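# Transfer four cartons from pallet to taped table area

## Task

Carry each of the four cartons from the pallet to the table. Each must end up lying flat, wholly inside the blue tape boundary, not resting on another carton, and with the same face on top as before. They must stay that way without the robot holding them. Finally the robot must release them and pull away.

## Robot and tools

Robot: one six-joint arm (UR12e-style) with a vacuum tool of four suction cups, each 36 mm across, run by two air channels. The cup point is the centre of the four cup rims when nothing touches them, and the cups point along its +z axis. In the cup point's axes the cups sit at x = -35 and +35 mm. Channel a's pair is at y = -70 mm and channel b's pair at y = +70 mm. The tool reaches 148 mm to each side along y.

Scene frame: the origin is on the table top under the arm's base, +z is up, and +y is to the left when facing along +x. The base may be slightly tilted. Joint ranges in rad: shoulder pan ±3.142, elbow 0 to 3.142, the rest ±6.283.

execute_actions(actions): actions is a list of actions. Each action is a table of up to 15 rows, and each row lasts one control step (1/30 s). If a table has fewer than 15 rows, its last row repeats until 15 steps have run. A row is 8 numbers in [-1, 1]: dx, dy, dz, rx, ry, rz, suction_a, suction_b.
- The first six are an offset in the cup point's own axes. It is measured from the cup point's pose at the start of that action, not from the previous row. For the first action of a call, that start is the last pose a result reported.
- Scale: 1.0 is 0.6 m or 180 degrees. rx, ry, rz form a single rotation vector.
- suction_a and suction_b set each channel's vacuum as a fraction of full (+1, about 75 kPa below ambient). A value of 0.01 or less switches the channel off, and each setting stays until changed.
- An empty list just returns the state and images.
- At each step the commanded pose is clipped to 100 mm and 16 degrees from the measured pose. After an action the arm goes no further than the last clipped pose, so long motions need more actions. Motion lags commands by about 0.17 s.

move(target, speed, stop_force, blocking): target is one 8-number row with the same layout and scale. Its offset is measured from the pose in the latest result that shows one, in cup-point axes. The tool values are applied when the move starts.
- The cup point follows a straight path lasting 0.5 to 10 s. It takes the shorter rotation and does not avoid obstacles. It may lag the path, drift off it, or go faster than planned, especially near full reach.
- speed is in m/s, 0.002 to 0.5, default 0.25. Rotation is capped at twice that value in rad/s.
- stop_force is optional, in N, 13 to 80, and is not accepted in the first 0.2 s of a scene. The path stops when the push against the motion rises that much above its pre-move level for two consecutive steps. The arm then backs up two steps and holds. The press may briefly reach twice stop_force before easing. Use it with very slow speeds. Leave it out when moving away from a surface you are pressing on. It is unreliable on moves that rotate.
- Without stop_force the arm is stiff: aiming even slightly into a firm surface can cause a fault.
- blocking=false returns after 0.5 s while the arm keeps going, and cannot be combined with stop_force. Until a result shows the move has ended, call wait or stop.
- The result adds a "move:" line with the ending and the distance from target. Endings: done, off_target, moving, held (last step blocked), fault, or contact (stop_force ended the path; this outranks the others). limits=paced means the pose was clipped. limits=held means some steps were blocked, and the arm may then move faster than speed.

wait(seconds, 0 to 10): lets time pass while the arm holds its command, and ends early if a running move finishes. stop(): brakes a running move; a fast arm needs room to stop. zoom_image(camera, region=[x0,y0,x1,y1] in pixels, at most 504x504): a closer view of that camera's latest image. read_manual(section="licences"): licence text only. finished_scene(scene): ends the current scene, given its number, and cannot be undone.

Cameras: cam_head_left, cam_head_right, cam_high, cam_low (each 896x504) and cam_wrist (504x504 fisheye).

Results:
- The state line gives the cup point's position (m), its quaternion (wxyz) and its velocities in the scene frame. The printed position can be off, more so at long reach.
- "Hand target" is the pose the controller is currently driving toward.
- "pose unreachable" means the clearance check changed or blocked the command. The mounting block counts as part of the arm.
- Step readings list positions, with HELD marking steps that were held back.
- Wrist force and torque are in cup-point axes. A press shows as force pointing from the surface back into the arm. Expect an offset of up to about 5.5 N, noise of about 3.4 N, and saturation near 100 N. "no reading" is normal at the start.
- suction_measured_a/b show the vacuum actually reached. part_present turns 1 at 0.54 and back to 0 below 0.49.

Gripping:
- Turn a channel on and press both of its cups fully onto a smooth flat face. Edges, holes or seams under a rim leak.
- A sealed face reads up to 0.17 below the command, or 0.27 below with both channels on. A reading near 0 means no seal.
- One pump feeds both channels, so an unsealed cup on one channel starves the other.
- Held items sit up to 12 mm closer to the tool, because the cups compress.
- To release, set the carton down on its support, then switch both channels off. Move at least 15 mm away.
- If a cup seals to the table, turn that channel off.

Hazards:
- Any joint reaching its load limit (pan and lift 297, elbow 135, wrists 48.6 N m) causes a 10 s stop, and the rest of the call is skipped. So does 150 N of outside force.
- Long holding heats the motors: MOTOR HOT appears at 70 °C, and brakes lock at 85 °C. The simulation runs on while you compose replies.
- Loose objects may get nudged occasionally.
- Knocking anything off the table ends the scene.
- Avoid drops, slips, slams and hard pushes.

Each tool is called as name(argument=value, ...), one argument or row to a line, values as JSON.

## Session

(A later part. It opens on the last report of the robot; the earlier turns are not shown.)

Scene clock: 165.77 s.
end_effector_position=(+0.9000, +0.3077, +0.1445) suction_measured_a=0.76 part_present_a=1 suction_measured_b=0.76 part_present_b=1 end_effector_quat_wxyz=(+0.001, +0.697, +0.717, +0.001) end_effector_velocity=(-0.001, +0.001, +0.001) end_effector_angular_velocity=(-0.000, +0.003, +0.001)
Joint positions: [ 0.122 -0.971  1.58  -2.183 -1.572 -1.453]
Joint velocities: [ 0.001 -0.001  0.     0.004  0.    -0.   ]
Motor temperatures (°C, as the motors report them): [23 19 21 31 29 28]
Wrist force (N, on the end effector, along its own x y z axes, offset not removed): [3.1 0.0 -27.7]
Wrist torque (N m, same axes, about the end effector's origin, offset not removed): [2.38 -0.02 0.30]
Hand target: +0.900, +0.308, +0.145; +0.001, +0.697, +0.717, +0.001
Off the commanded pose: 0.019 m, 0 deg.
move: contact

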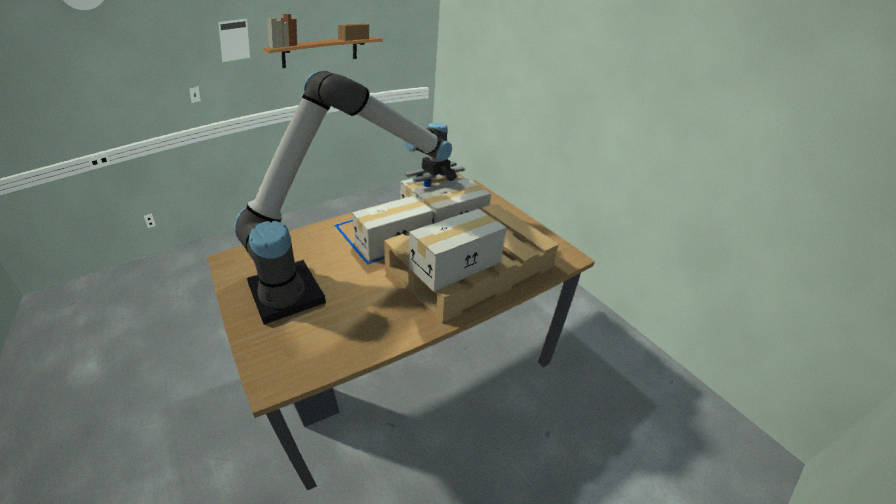

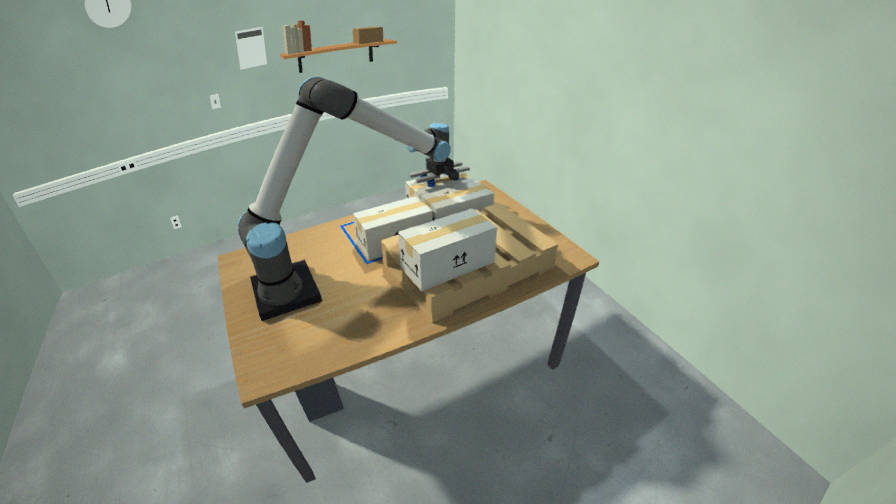

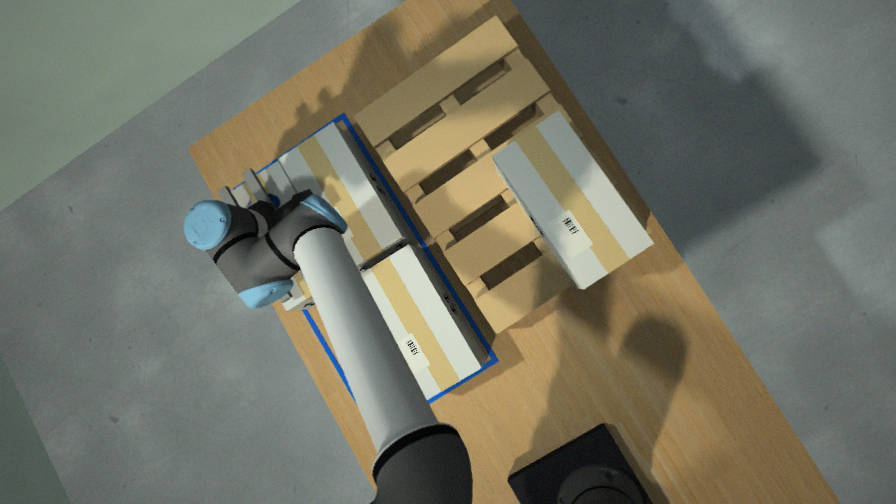

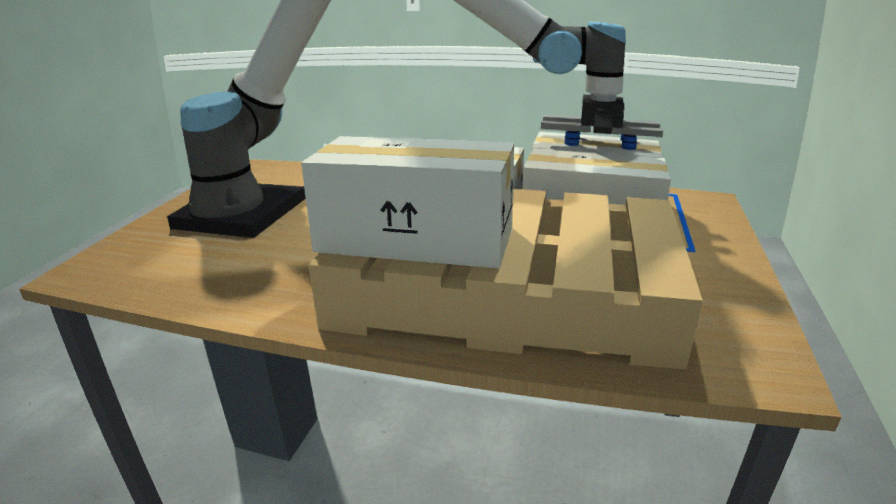

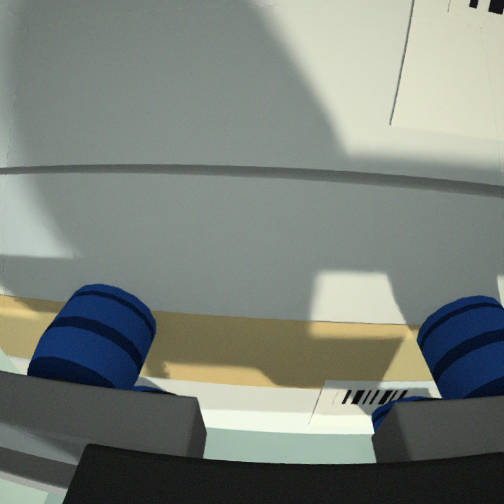

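execute_actions(
  actions=[
    [[0,0,-0.002,0,0,0,0,0],[0,0,-0.002,0,0,0,0,0],[0,0,-0.002,0,0,0,0,0],[0,0,-0.002,0,0,0,0,0],[0,0,-0.002,0,0,0,0,0],[0,0,-0.002,0,0,0,0,0],[0,0,-0.03,0,0,0,0,0]],
  ],
)

move(
  target=[-0.547,-0.3,-0.235,0,0,0,0,0],
  speed=0.45,
)

move(
  target=[-0.4,-0.2,0.012,0,0,-0.0125,0,0],
  speed=0.4,
)

Scene clock: 175.97 s.
end_effector_position=(+0.8999, +0.3076, +0.1598) suction_measured_a=0.01 part_present_a=0 suction_measured_b=0.01 part_present_b=0 end_effector_quat_wxyz=(+0.001, +0.697, +0.717, +0.001) end_effector_velocity=(+0.001, -0.001, +0.020) end_effector_angular_velocity=(-0.000, -0.001, -0.001)
Joint positions: [ 0.122 -0.986  1.572 -2.16  -1.572 -1.453]
Joint velocities: [-0.001 -0.018 -0.011  0.029 -0.     0.   ]
Motor temperatures (°C, as the motors report them): [23 19 21 31 29 28]
Wrist force (N, on the end effector, along its own x y z axes, offset not removed): [1.5 -0.3 -2.2]
Wrist torque (N m, same axes, about the end effector's origin, offset not removed): [-0.02 -0.30 0.10]
Hand target: +0.900, +0.308, +0.162; +0.001, +0.697, +0.717, +0.001
Off the commanded pose: 0.003 m, 0 deg.
Step readings (end_effector_position):
0: (+0.9000, +0.3076, +0.1450)
1: (+0.9000, +0.3076, +0.1450)
2: (+0.9000, +0.3077, +0.1451)
4: (+0.9003, +0.3077, +0.1458)
8: (+0.9001, +0.3077, +0.1479)
15: end_effector_position above

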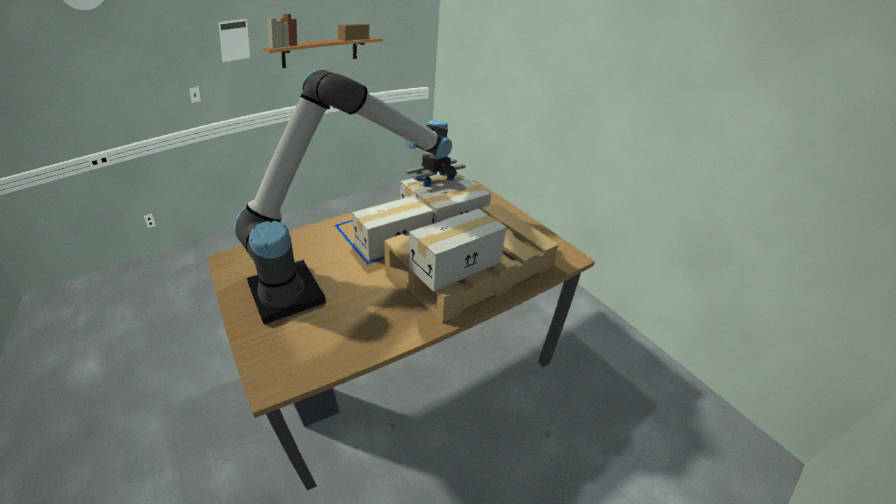

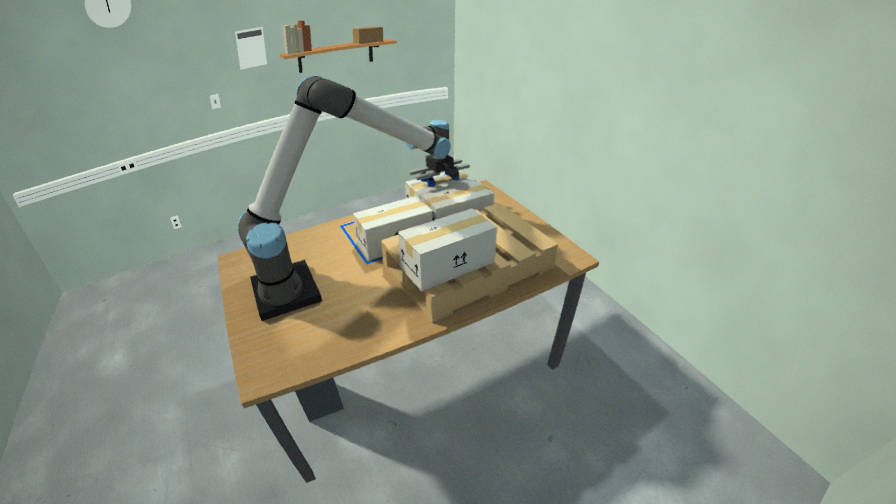

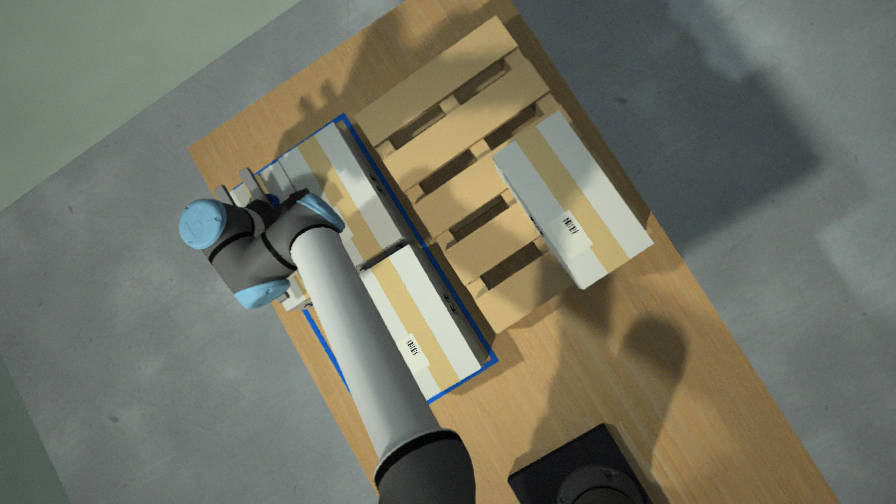

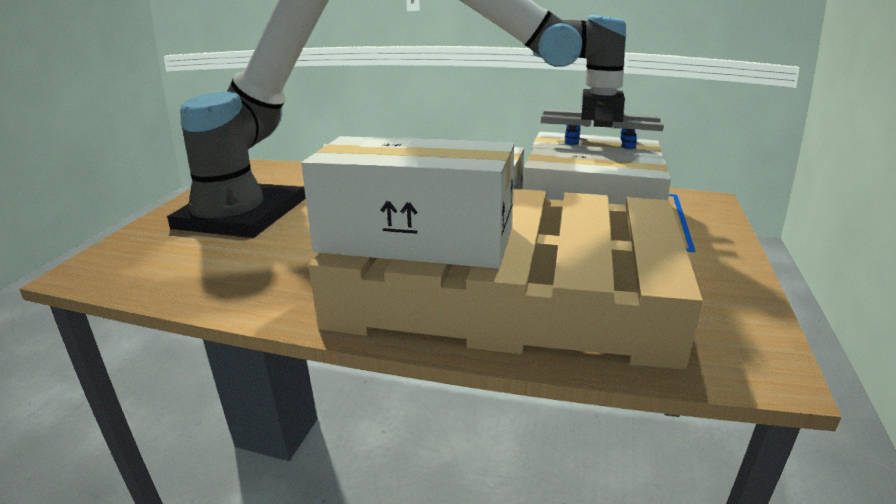

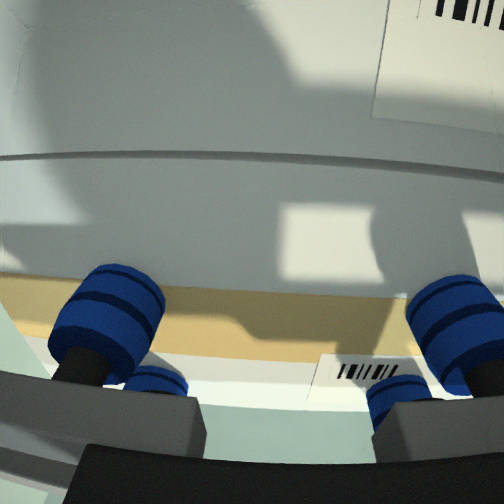

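Scene clock: 177.70 s.
end_effector_position=(+0.7287, -0.0249, +0.3000) suction_measured_a=0.01 part_present_a=0 suction_measured_b=0.01 part_present_b=0 end_effector_quat_wxyz=(+0.001, +0.697, +0.717, +0.001) end_effector_velocity=(-0.001, -0.001, +0.002) end_effector_angular_velocity=(+0.000, -0.001, +0.003)
Joint positions: [-0.298 -1.432  1.928 -2.07  -1.571 -1.873]
Joint velocities: [-0.002 -0.003  0.001  0.002  0.001 -0.004]
Motor temperatures (°C, as the motors report them): [23 19 21 31 29 28]
Wrist force (N, on the end effector, along its own x y z axes, offset not removed): [0.2 0.6 -2.4]
Wrist torque (N m, same axes, about the end effector's origin, offset not removed): [0.05 -0.14 0.09]
Hand target: +0.729, -0.025, +0.300; +0.001, +0.697, +0.717, +0.001
Off the commanded pose: 0.001 m, 0 deg.
move: done

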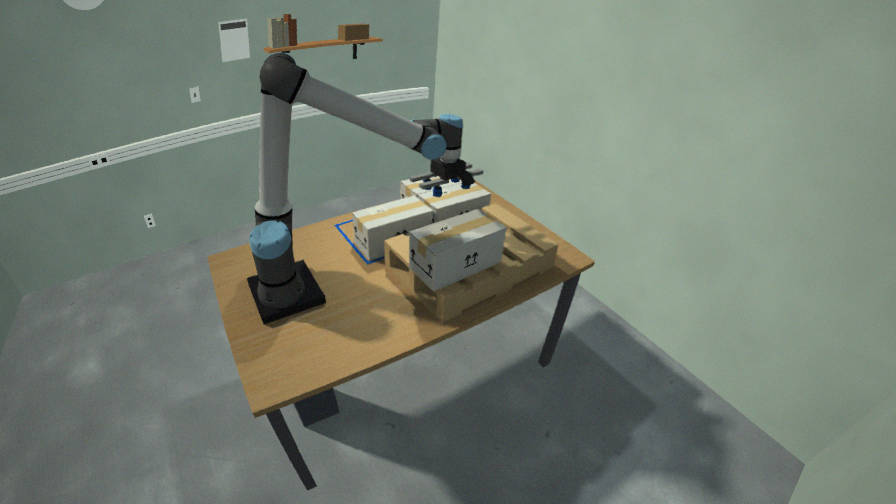

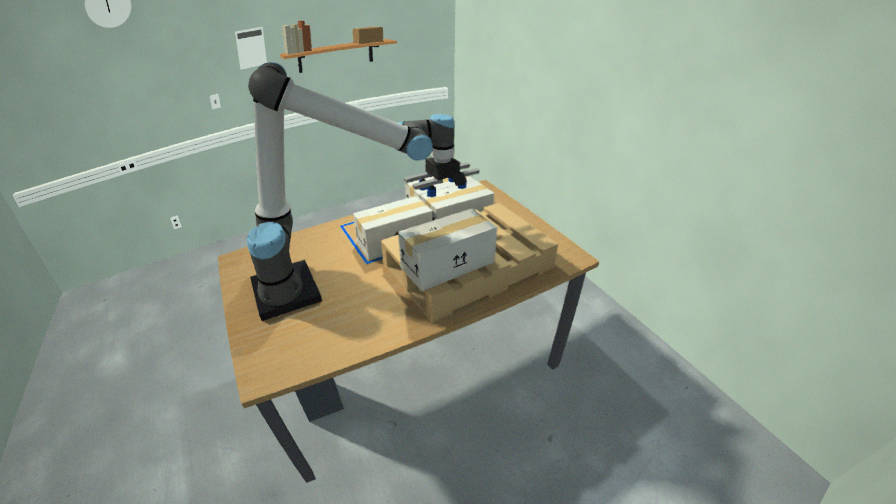

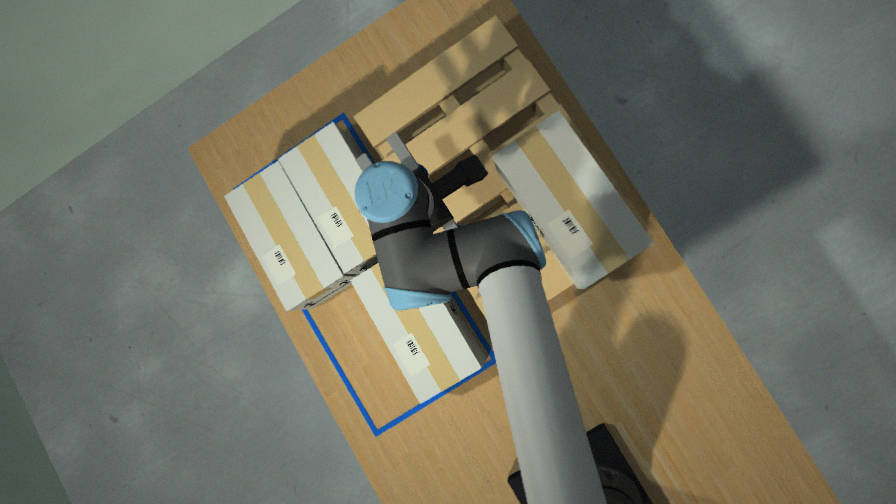

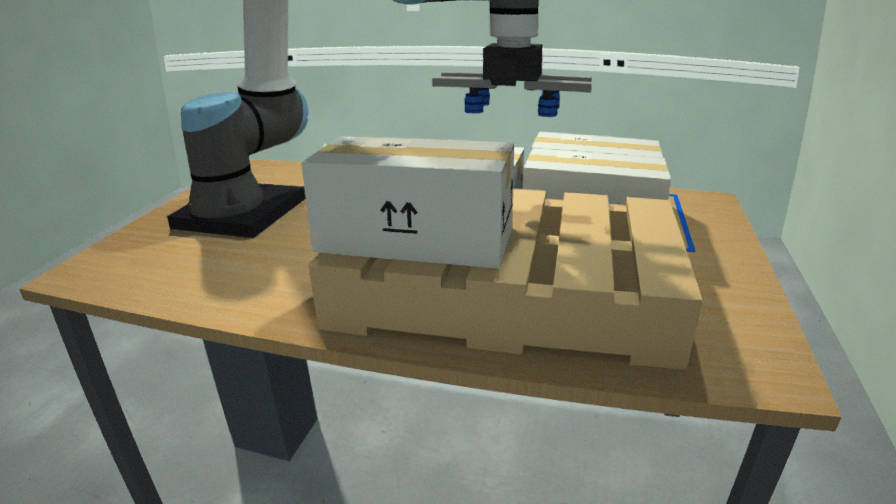

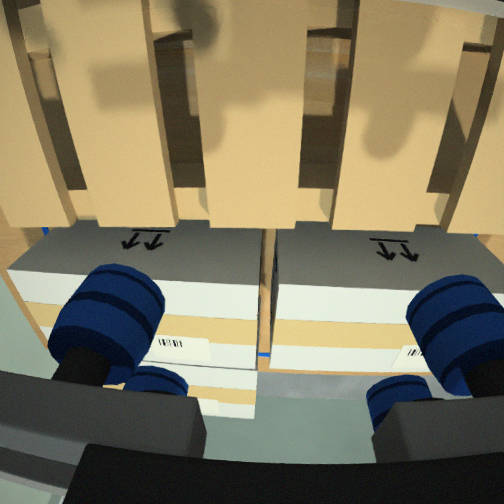

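Scene clock: 179.17 s.
end_effector_position=(+0.6155, -0.2676, +0.2926) suction_measured_a=0.01 part_present_a=0 suction_measured_b=0.01 part_present_b=0 end_effector_quat_wxyz=(+0.001, +0.683, +0.730, +0.001) end_effector_velocity=(-0.002, -0.004, -0.001) end_effector_angular_velocity=(+0.001, +0.001, -0.001)
Joint positions: [-0.696 -1.519  2.04  -2.094 -1.57  -2.31 ]
Joint velocities: [-0.006  0.001  0.    -0.     0.    -0.005]
Motor temperatures (°C, as the motors report them): [23 19 21 31 29 28]
Wrist force (N, on the end effector, along its own x y z axes, offset not removed): [0.7 0.4 -1.1]
Wrist torque (N m, same axes, about the end effector's origin, offset not removed): [0.01 -0.13 0.06]
Hand target: +0.615, -0.268, +0.293; +0.001, +0.683, +0.730, +0.001
Off the commanded pose: 0.001 m, 0 deg.
move: done

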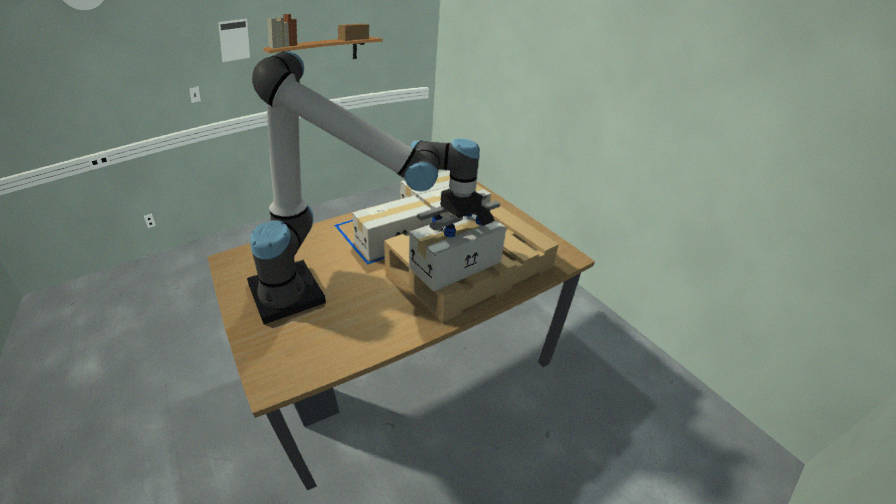

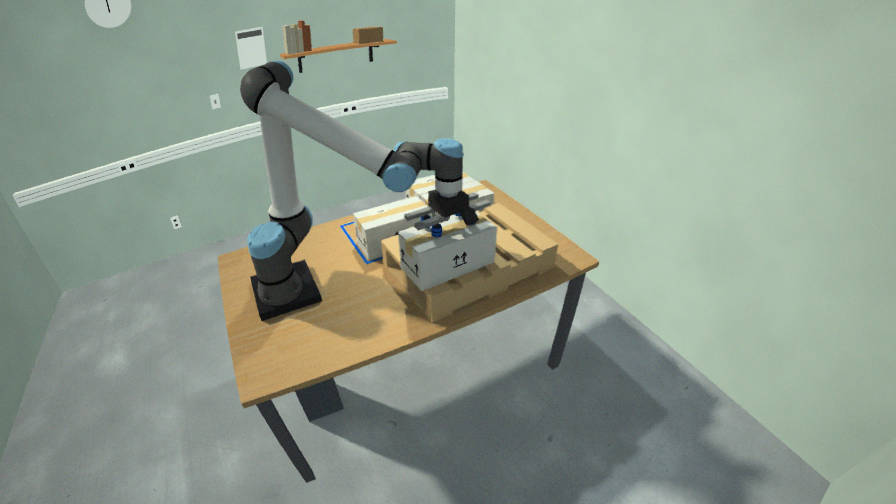

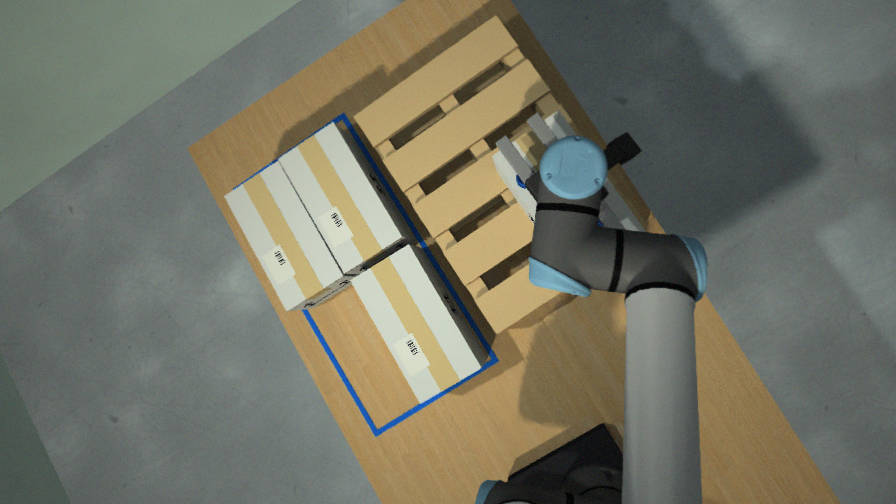

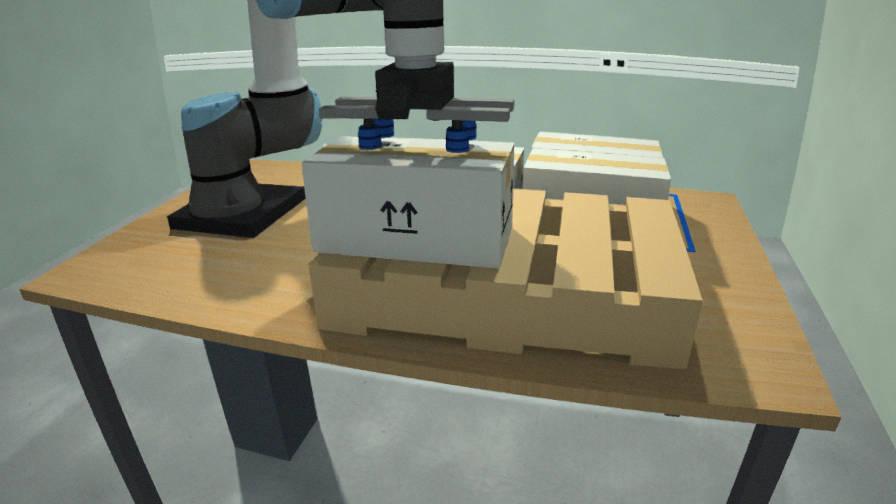

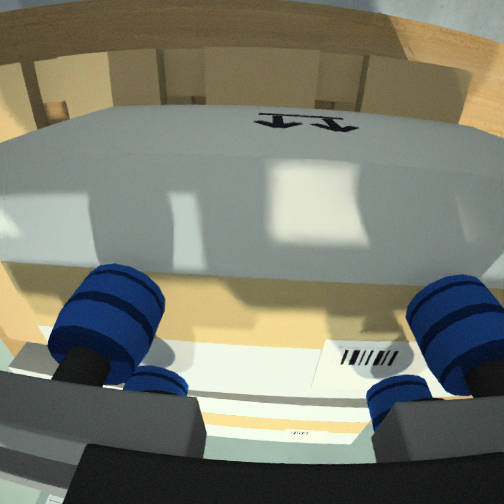

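execute_actions(
  actions=[],
)

Scene clock: 195.40 s.
end_effector_position=(+0.6154, -0.2679, +0.2926) suction_measured_a=0.01 part_present_a=0 suction_measured_b=0.01 part_present_b=0 end_effector_quat_wxyz=(+0.001, +0.683, +0.730, +0.001) end_effector_velocity=(+0.001, +0.000, +0.001) end_effector_angular_velocity=(-0.001, -0.001, +0.001)
Joint positions: [-0.696 -1.519  2.04  -2.094 -1.57  -2.311]
Joint velocities: [ 0.001 -0.    -0.001 -0.    -0.    -0.   ]
Motor temperatures (°C, as the motors report them): [23 19 21 31 29 28]
Wrist force (N, on the end effector, along its own x y z axes, offset not removed): [2.7 -2.9 -1.2]
Wrist torque (N m, same axes, about the end effector's origin, offset not removed): [-0.44 -0.39 0.04]
Hand target: +0.615, -0.268, +0.293; +0.001, +0.683, +0.730, +0.001
Off the commanded pose: 0.000 m, 0 deg.

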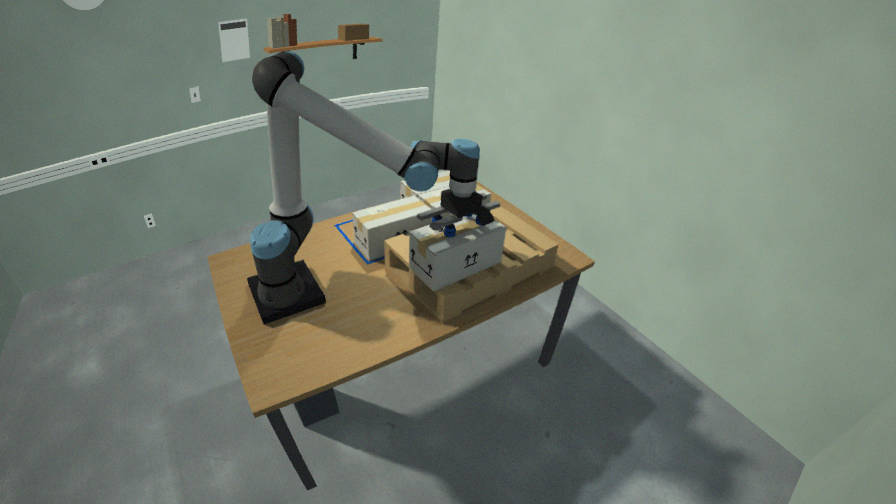

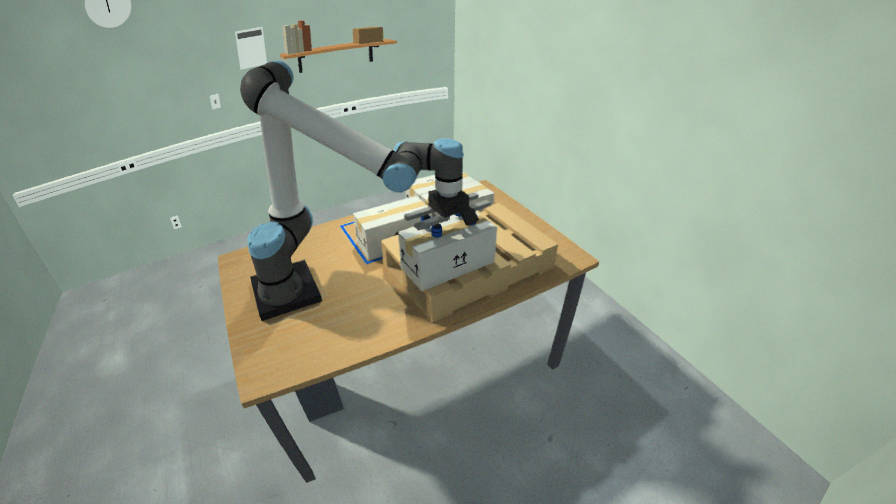

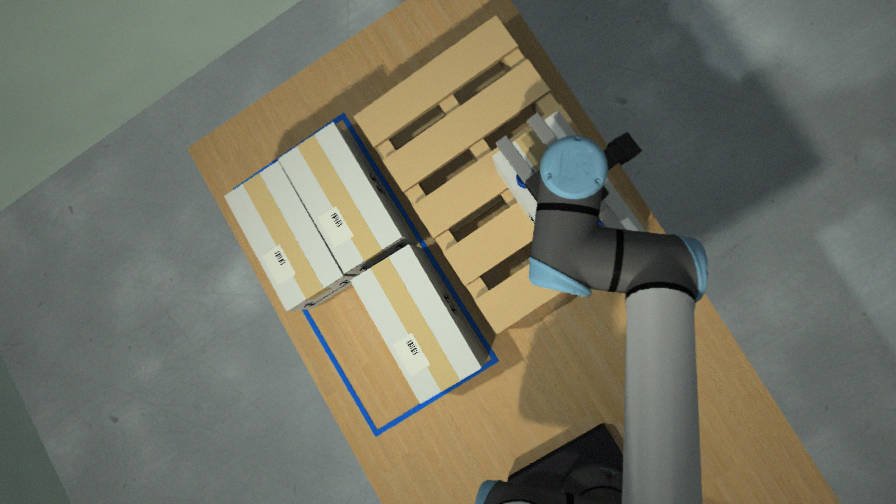

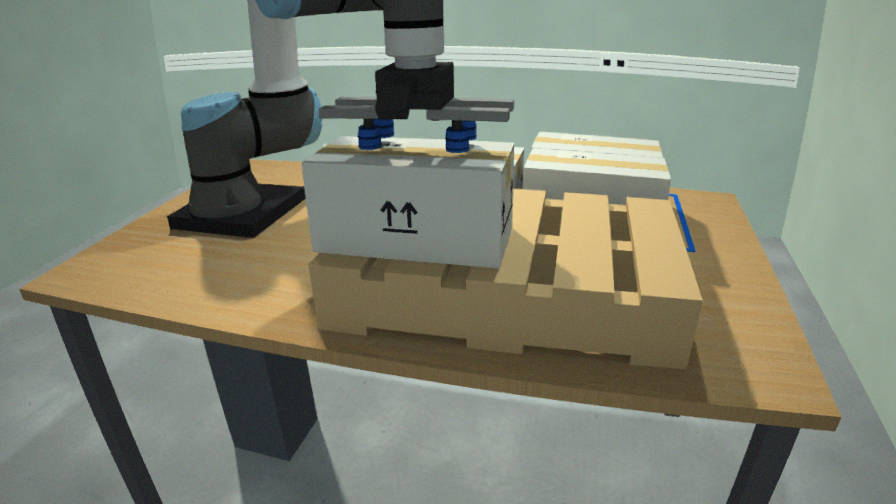

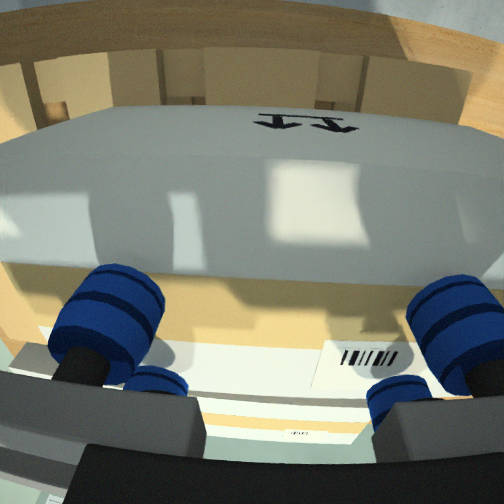

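move(
  target=[-0.002,-0.003,0.0175,0,0,0,0,0],
  speed=0.08,
)

move(
  target=[0,0,0.0175,0,0,0,1,1],
  speed=0.025,
  stop_force=35,
)

Scene clock: 202.03 s.
end_effector_position=(+0.6137, -0.2692, +0.2824) suction_measured_a=0.01 part_present_a=0 suction_measured_b=0.01 part_present_b=0 end_effector_quat_wxyz=(+0.001, +0.683, +0.730, +0.001) end_effector_velocity=(-0.000, +0.000, -0.002) end_effector_angular_velocity=(-0.000, -0.001, +0.001)
Joint positions: [-0.7   -1.511  2.052 -2.114 -1.57  -2.314]
Joint velocities: [-0.     0.001  0.004 -0.006  0.    -0.001]
Motor temperatures (°C, as the motors report them): [23 19 21 31 29 28]
Wrist force (N, on the end effector, along its own x y z axes, offset not removed): [0.6 -3.9 -2.6]
Wrist torque (N m, same axes, about the end effector's origin, offset not removed): [-0.60 -0.29 0.04]
Hand target: +0.614, -0.269, +0.282; +0.001, +0.683, +0.730, +0.001
Off the commanded pose: 0.000 m, 0 deg.
move: done

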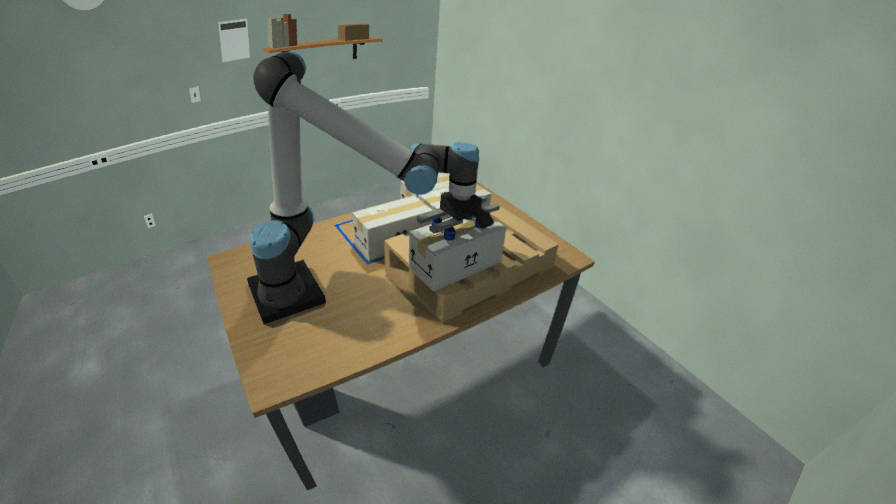

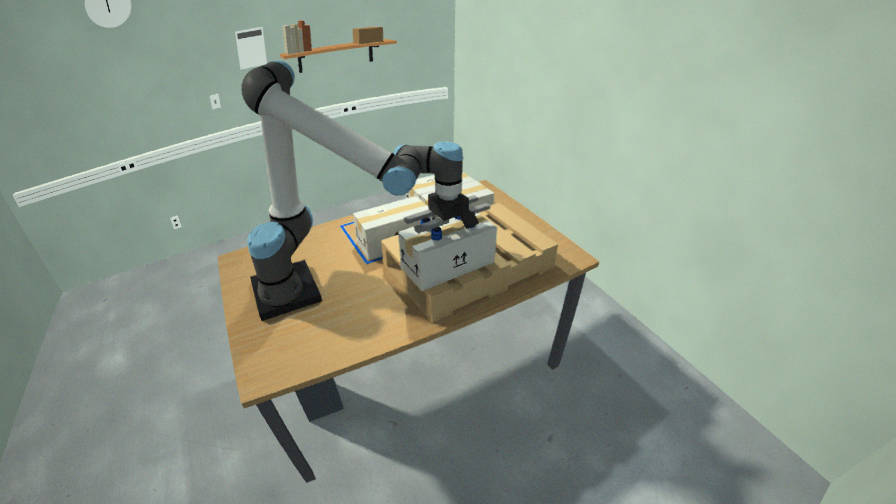

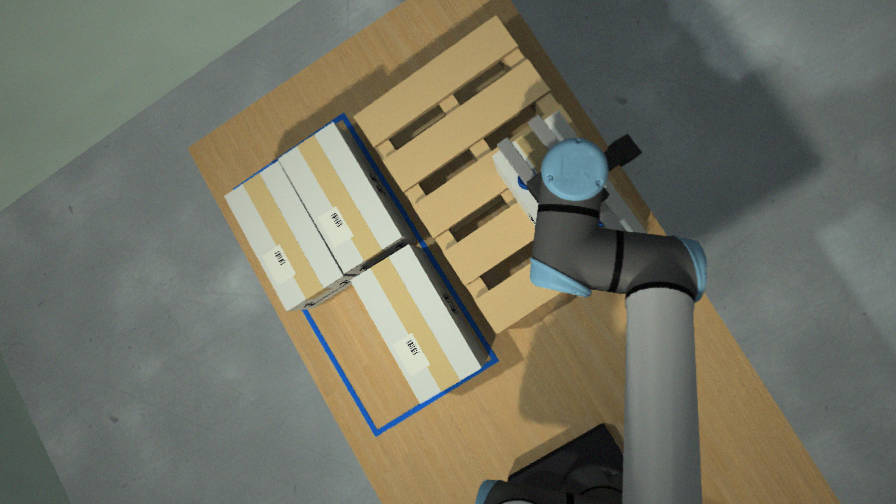

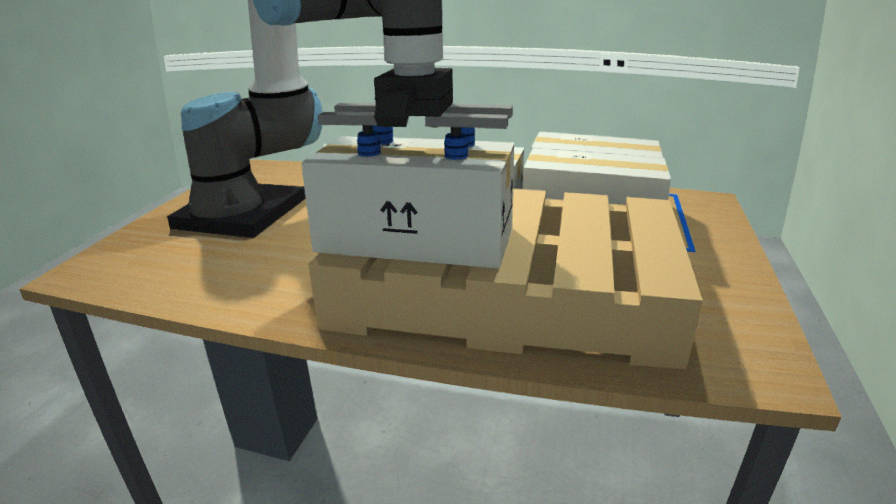

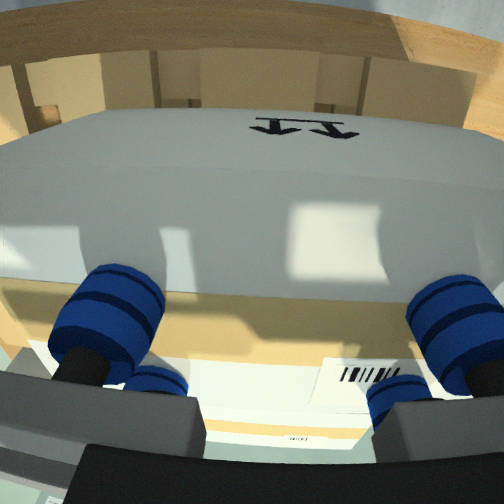

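Scene clock: 202.83 s.
end_effector_position=(+0.6138, -0.2692, +0.2723) suction_measured_a=0.54 part_present_a=1 suction_measured_b=0.54 part_present_b=1 end_effector_quat_wxyz=(+0.001, +0.683, +0.730, +0.001) end_effector_velocity=(-0.001, +0.001, -0.004) end_effector_angular_velocity=(+0.002, +0.003, +0.000)
Joint positions: [-0.7   -1.501  2.062 -2.135 -1.57  -2.314]
Joint velocities: [ 0.001  0.002  0.005 -0.003 -0.     0.   ]
Motor temperatures (°C, as the motors report them): [23 19 21 31 29 28]
Wrist force (N, on the end effector, along its own x y z axes, offset not removed): [-2.0 -3.3 17.8]
Wrist torque (N m, same axes, about the end effector's origin, offset not removed): [-0.05 0.20 0.22]
Hand target: +0.614, -0.269, +0.272; +0.001, +0.683, +0.730, +0.001
Off the commanded pose: 0.000 m, 0 deg.
move: done

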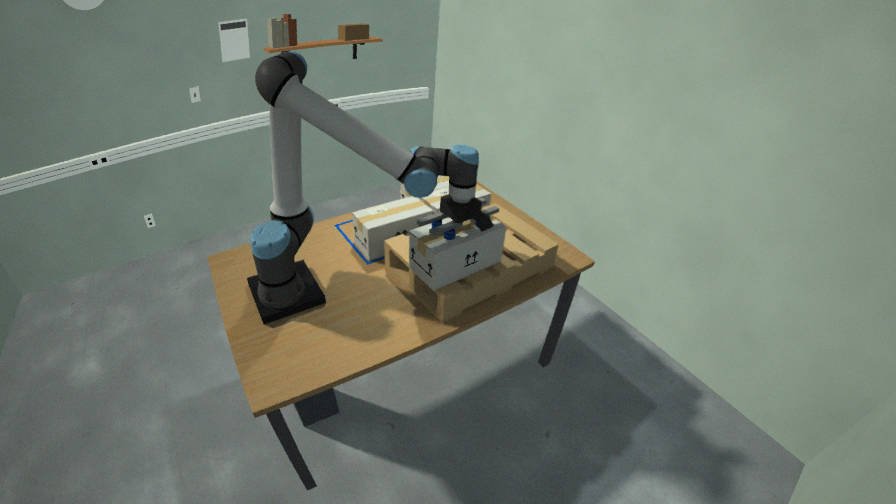

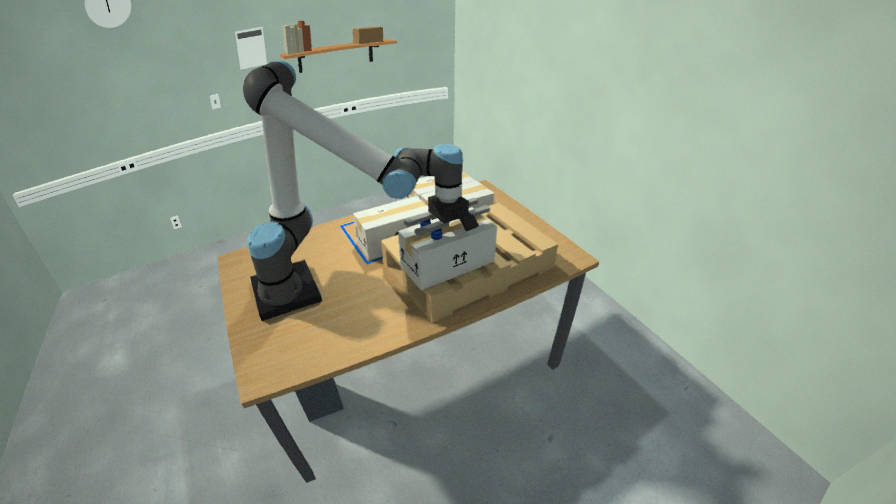

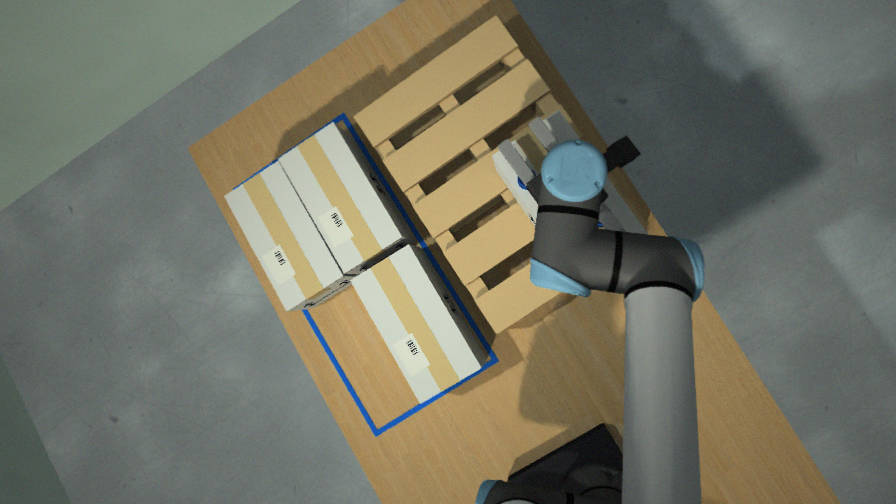

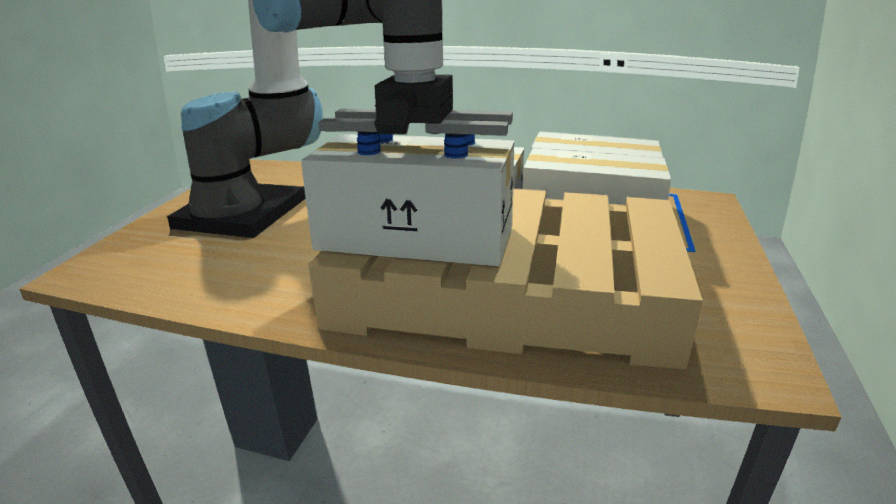

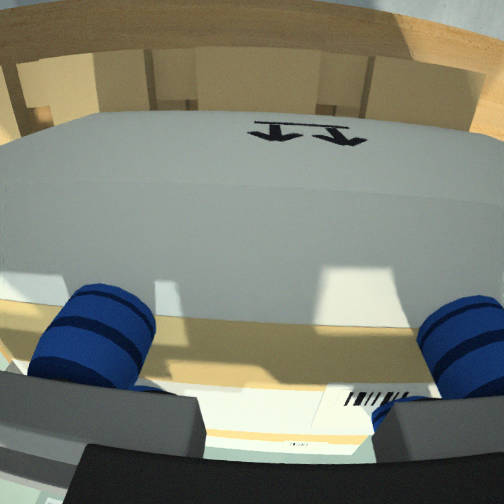

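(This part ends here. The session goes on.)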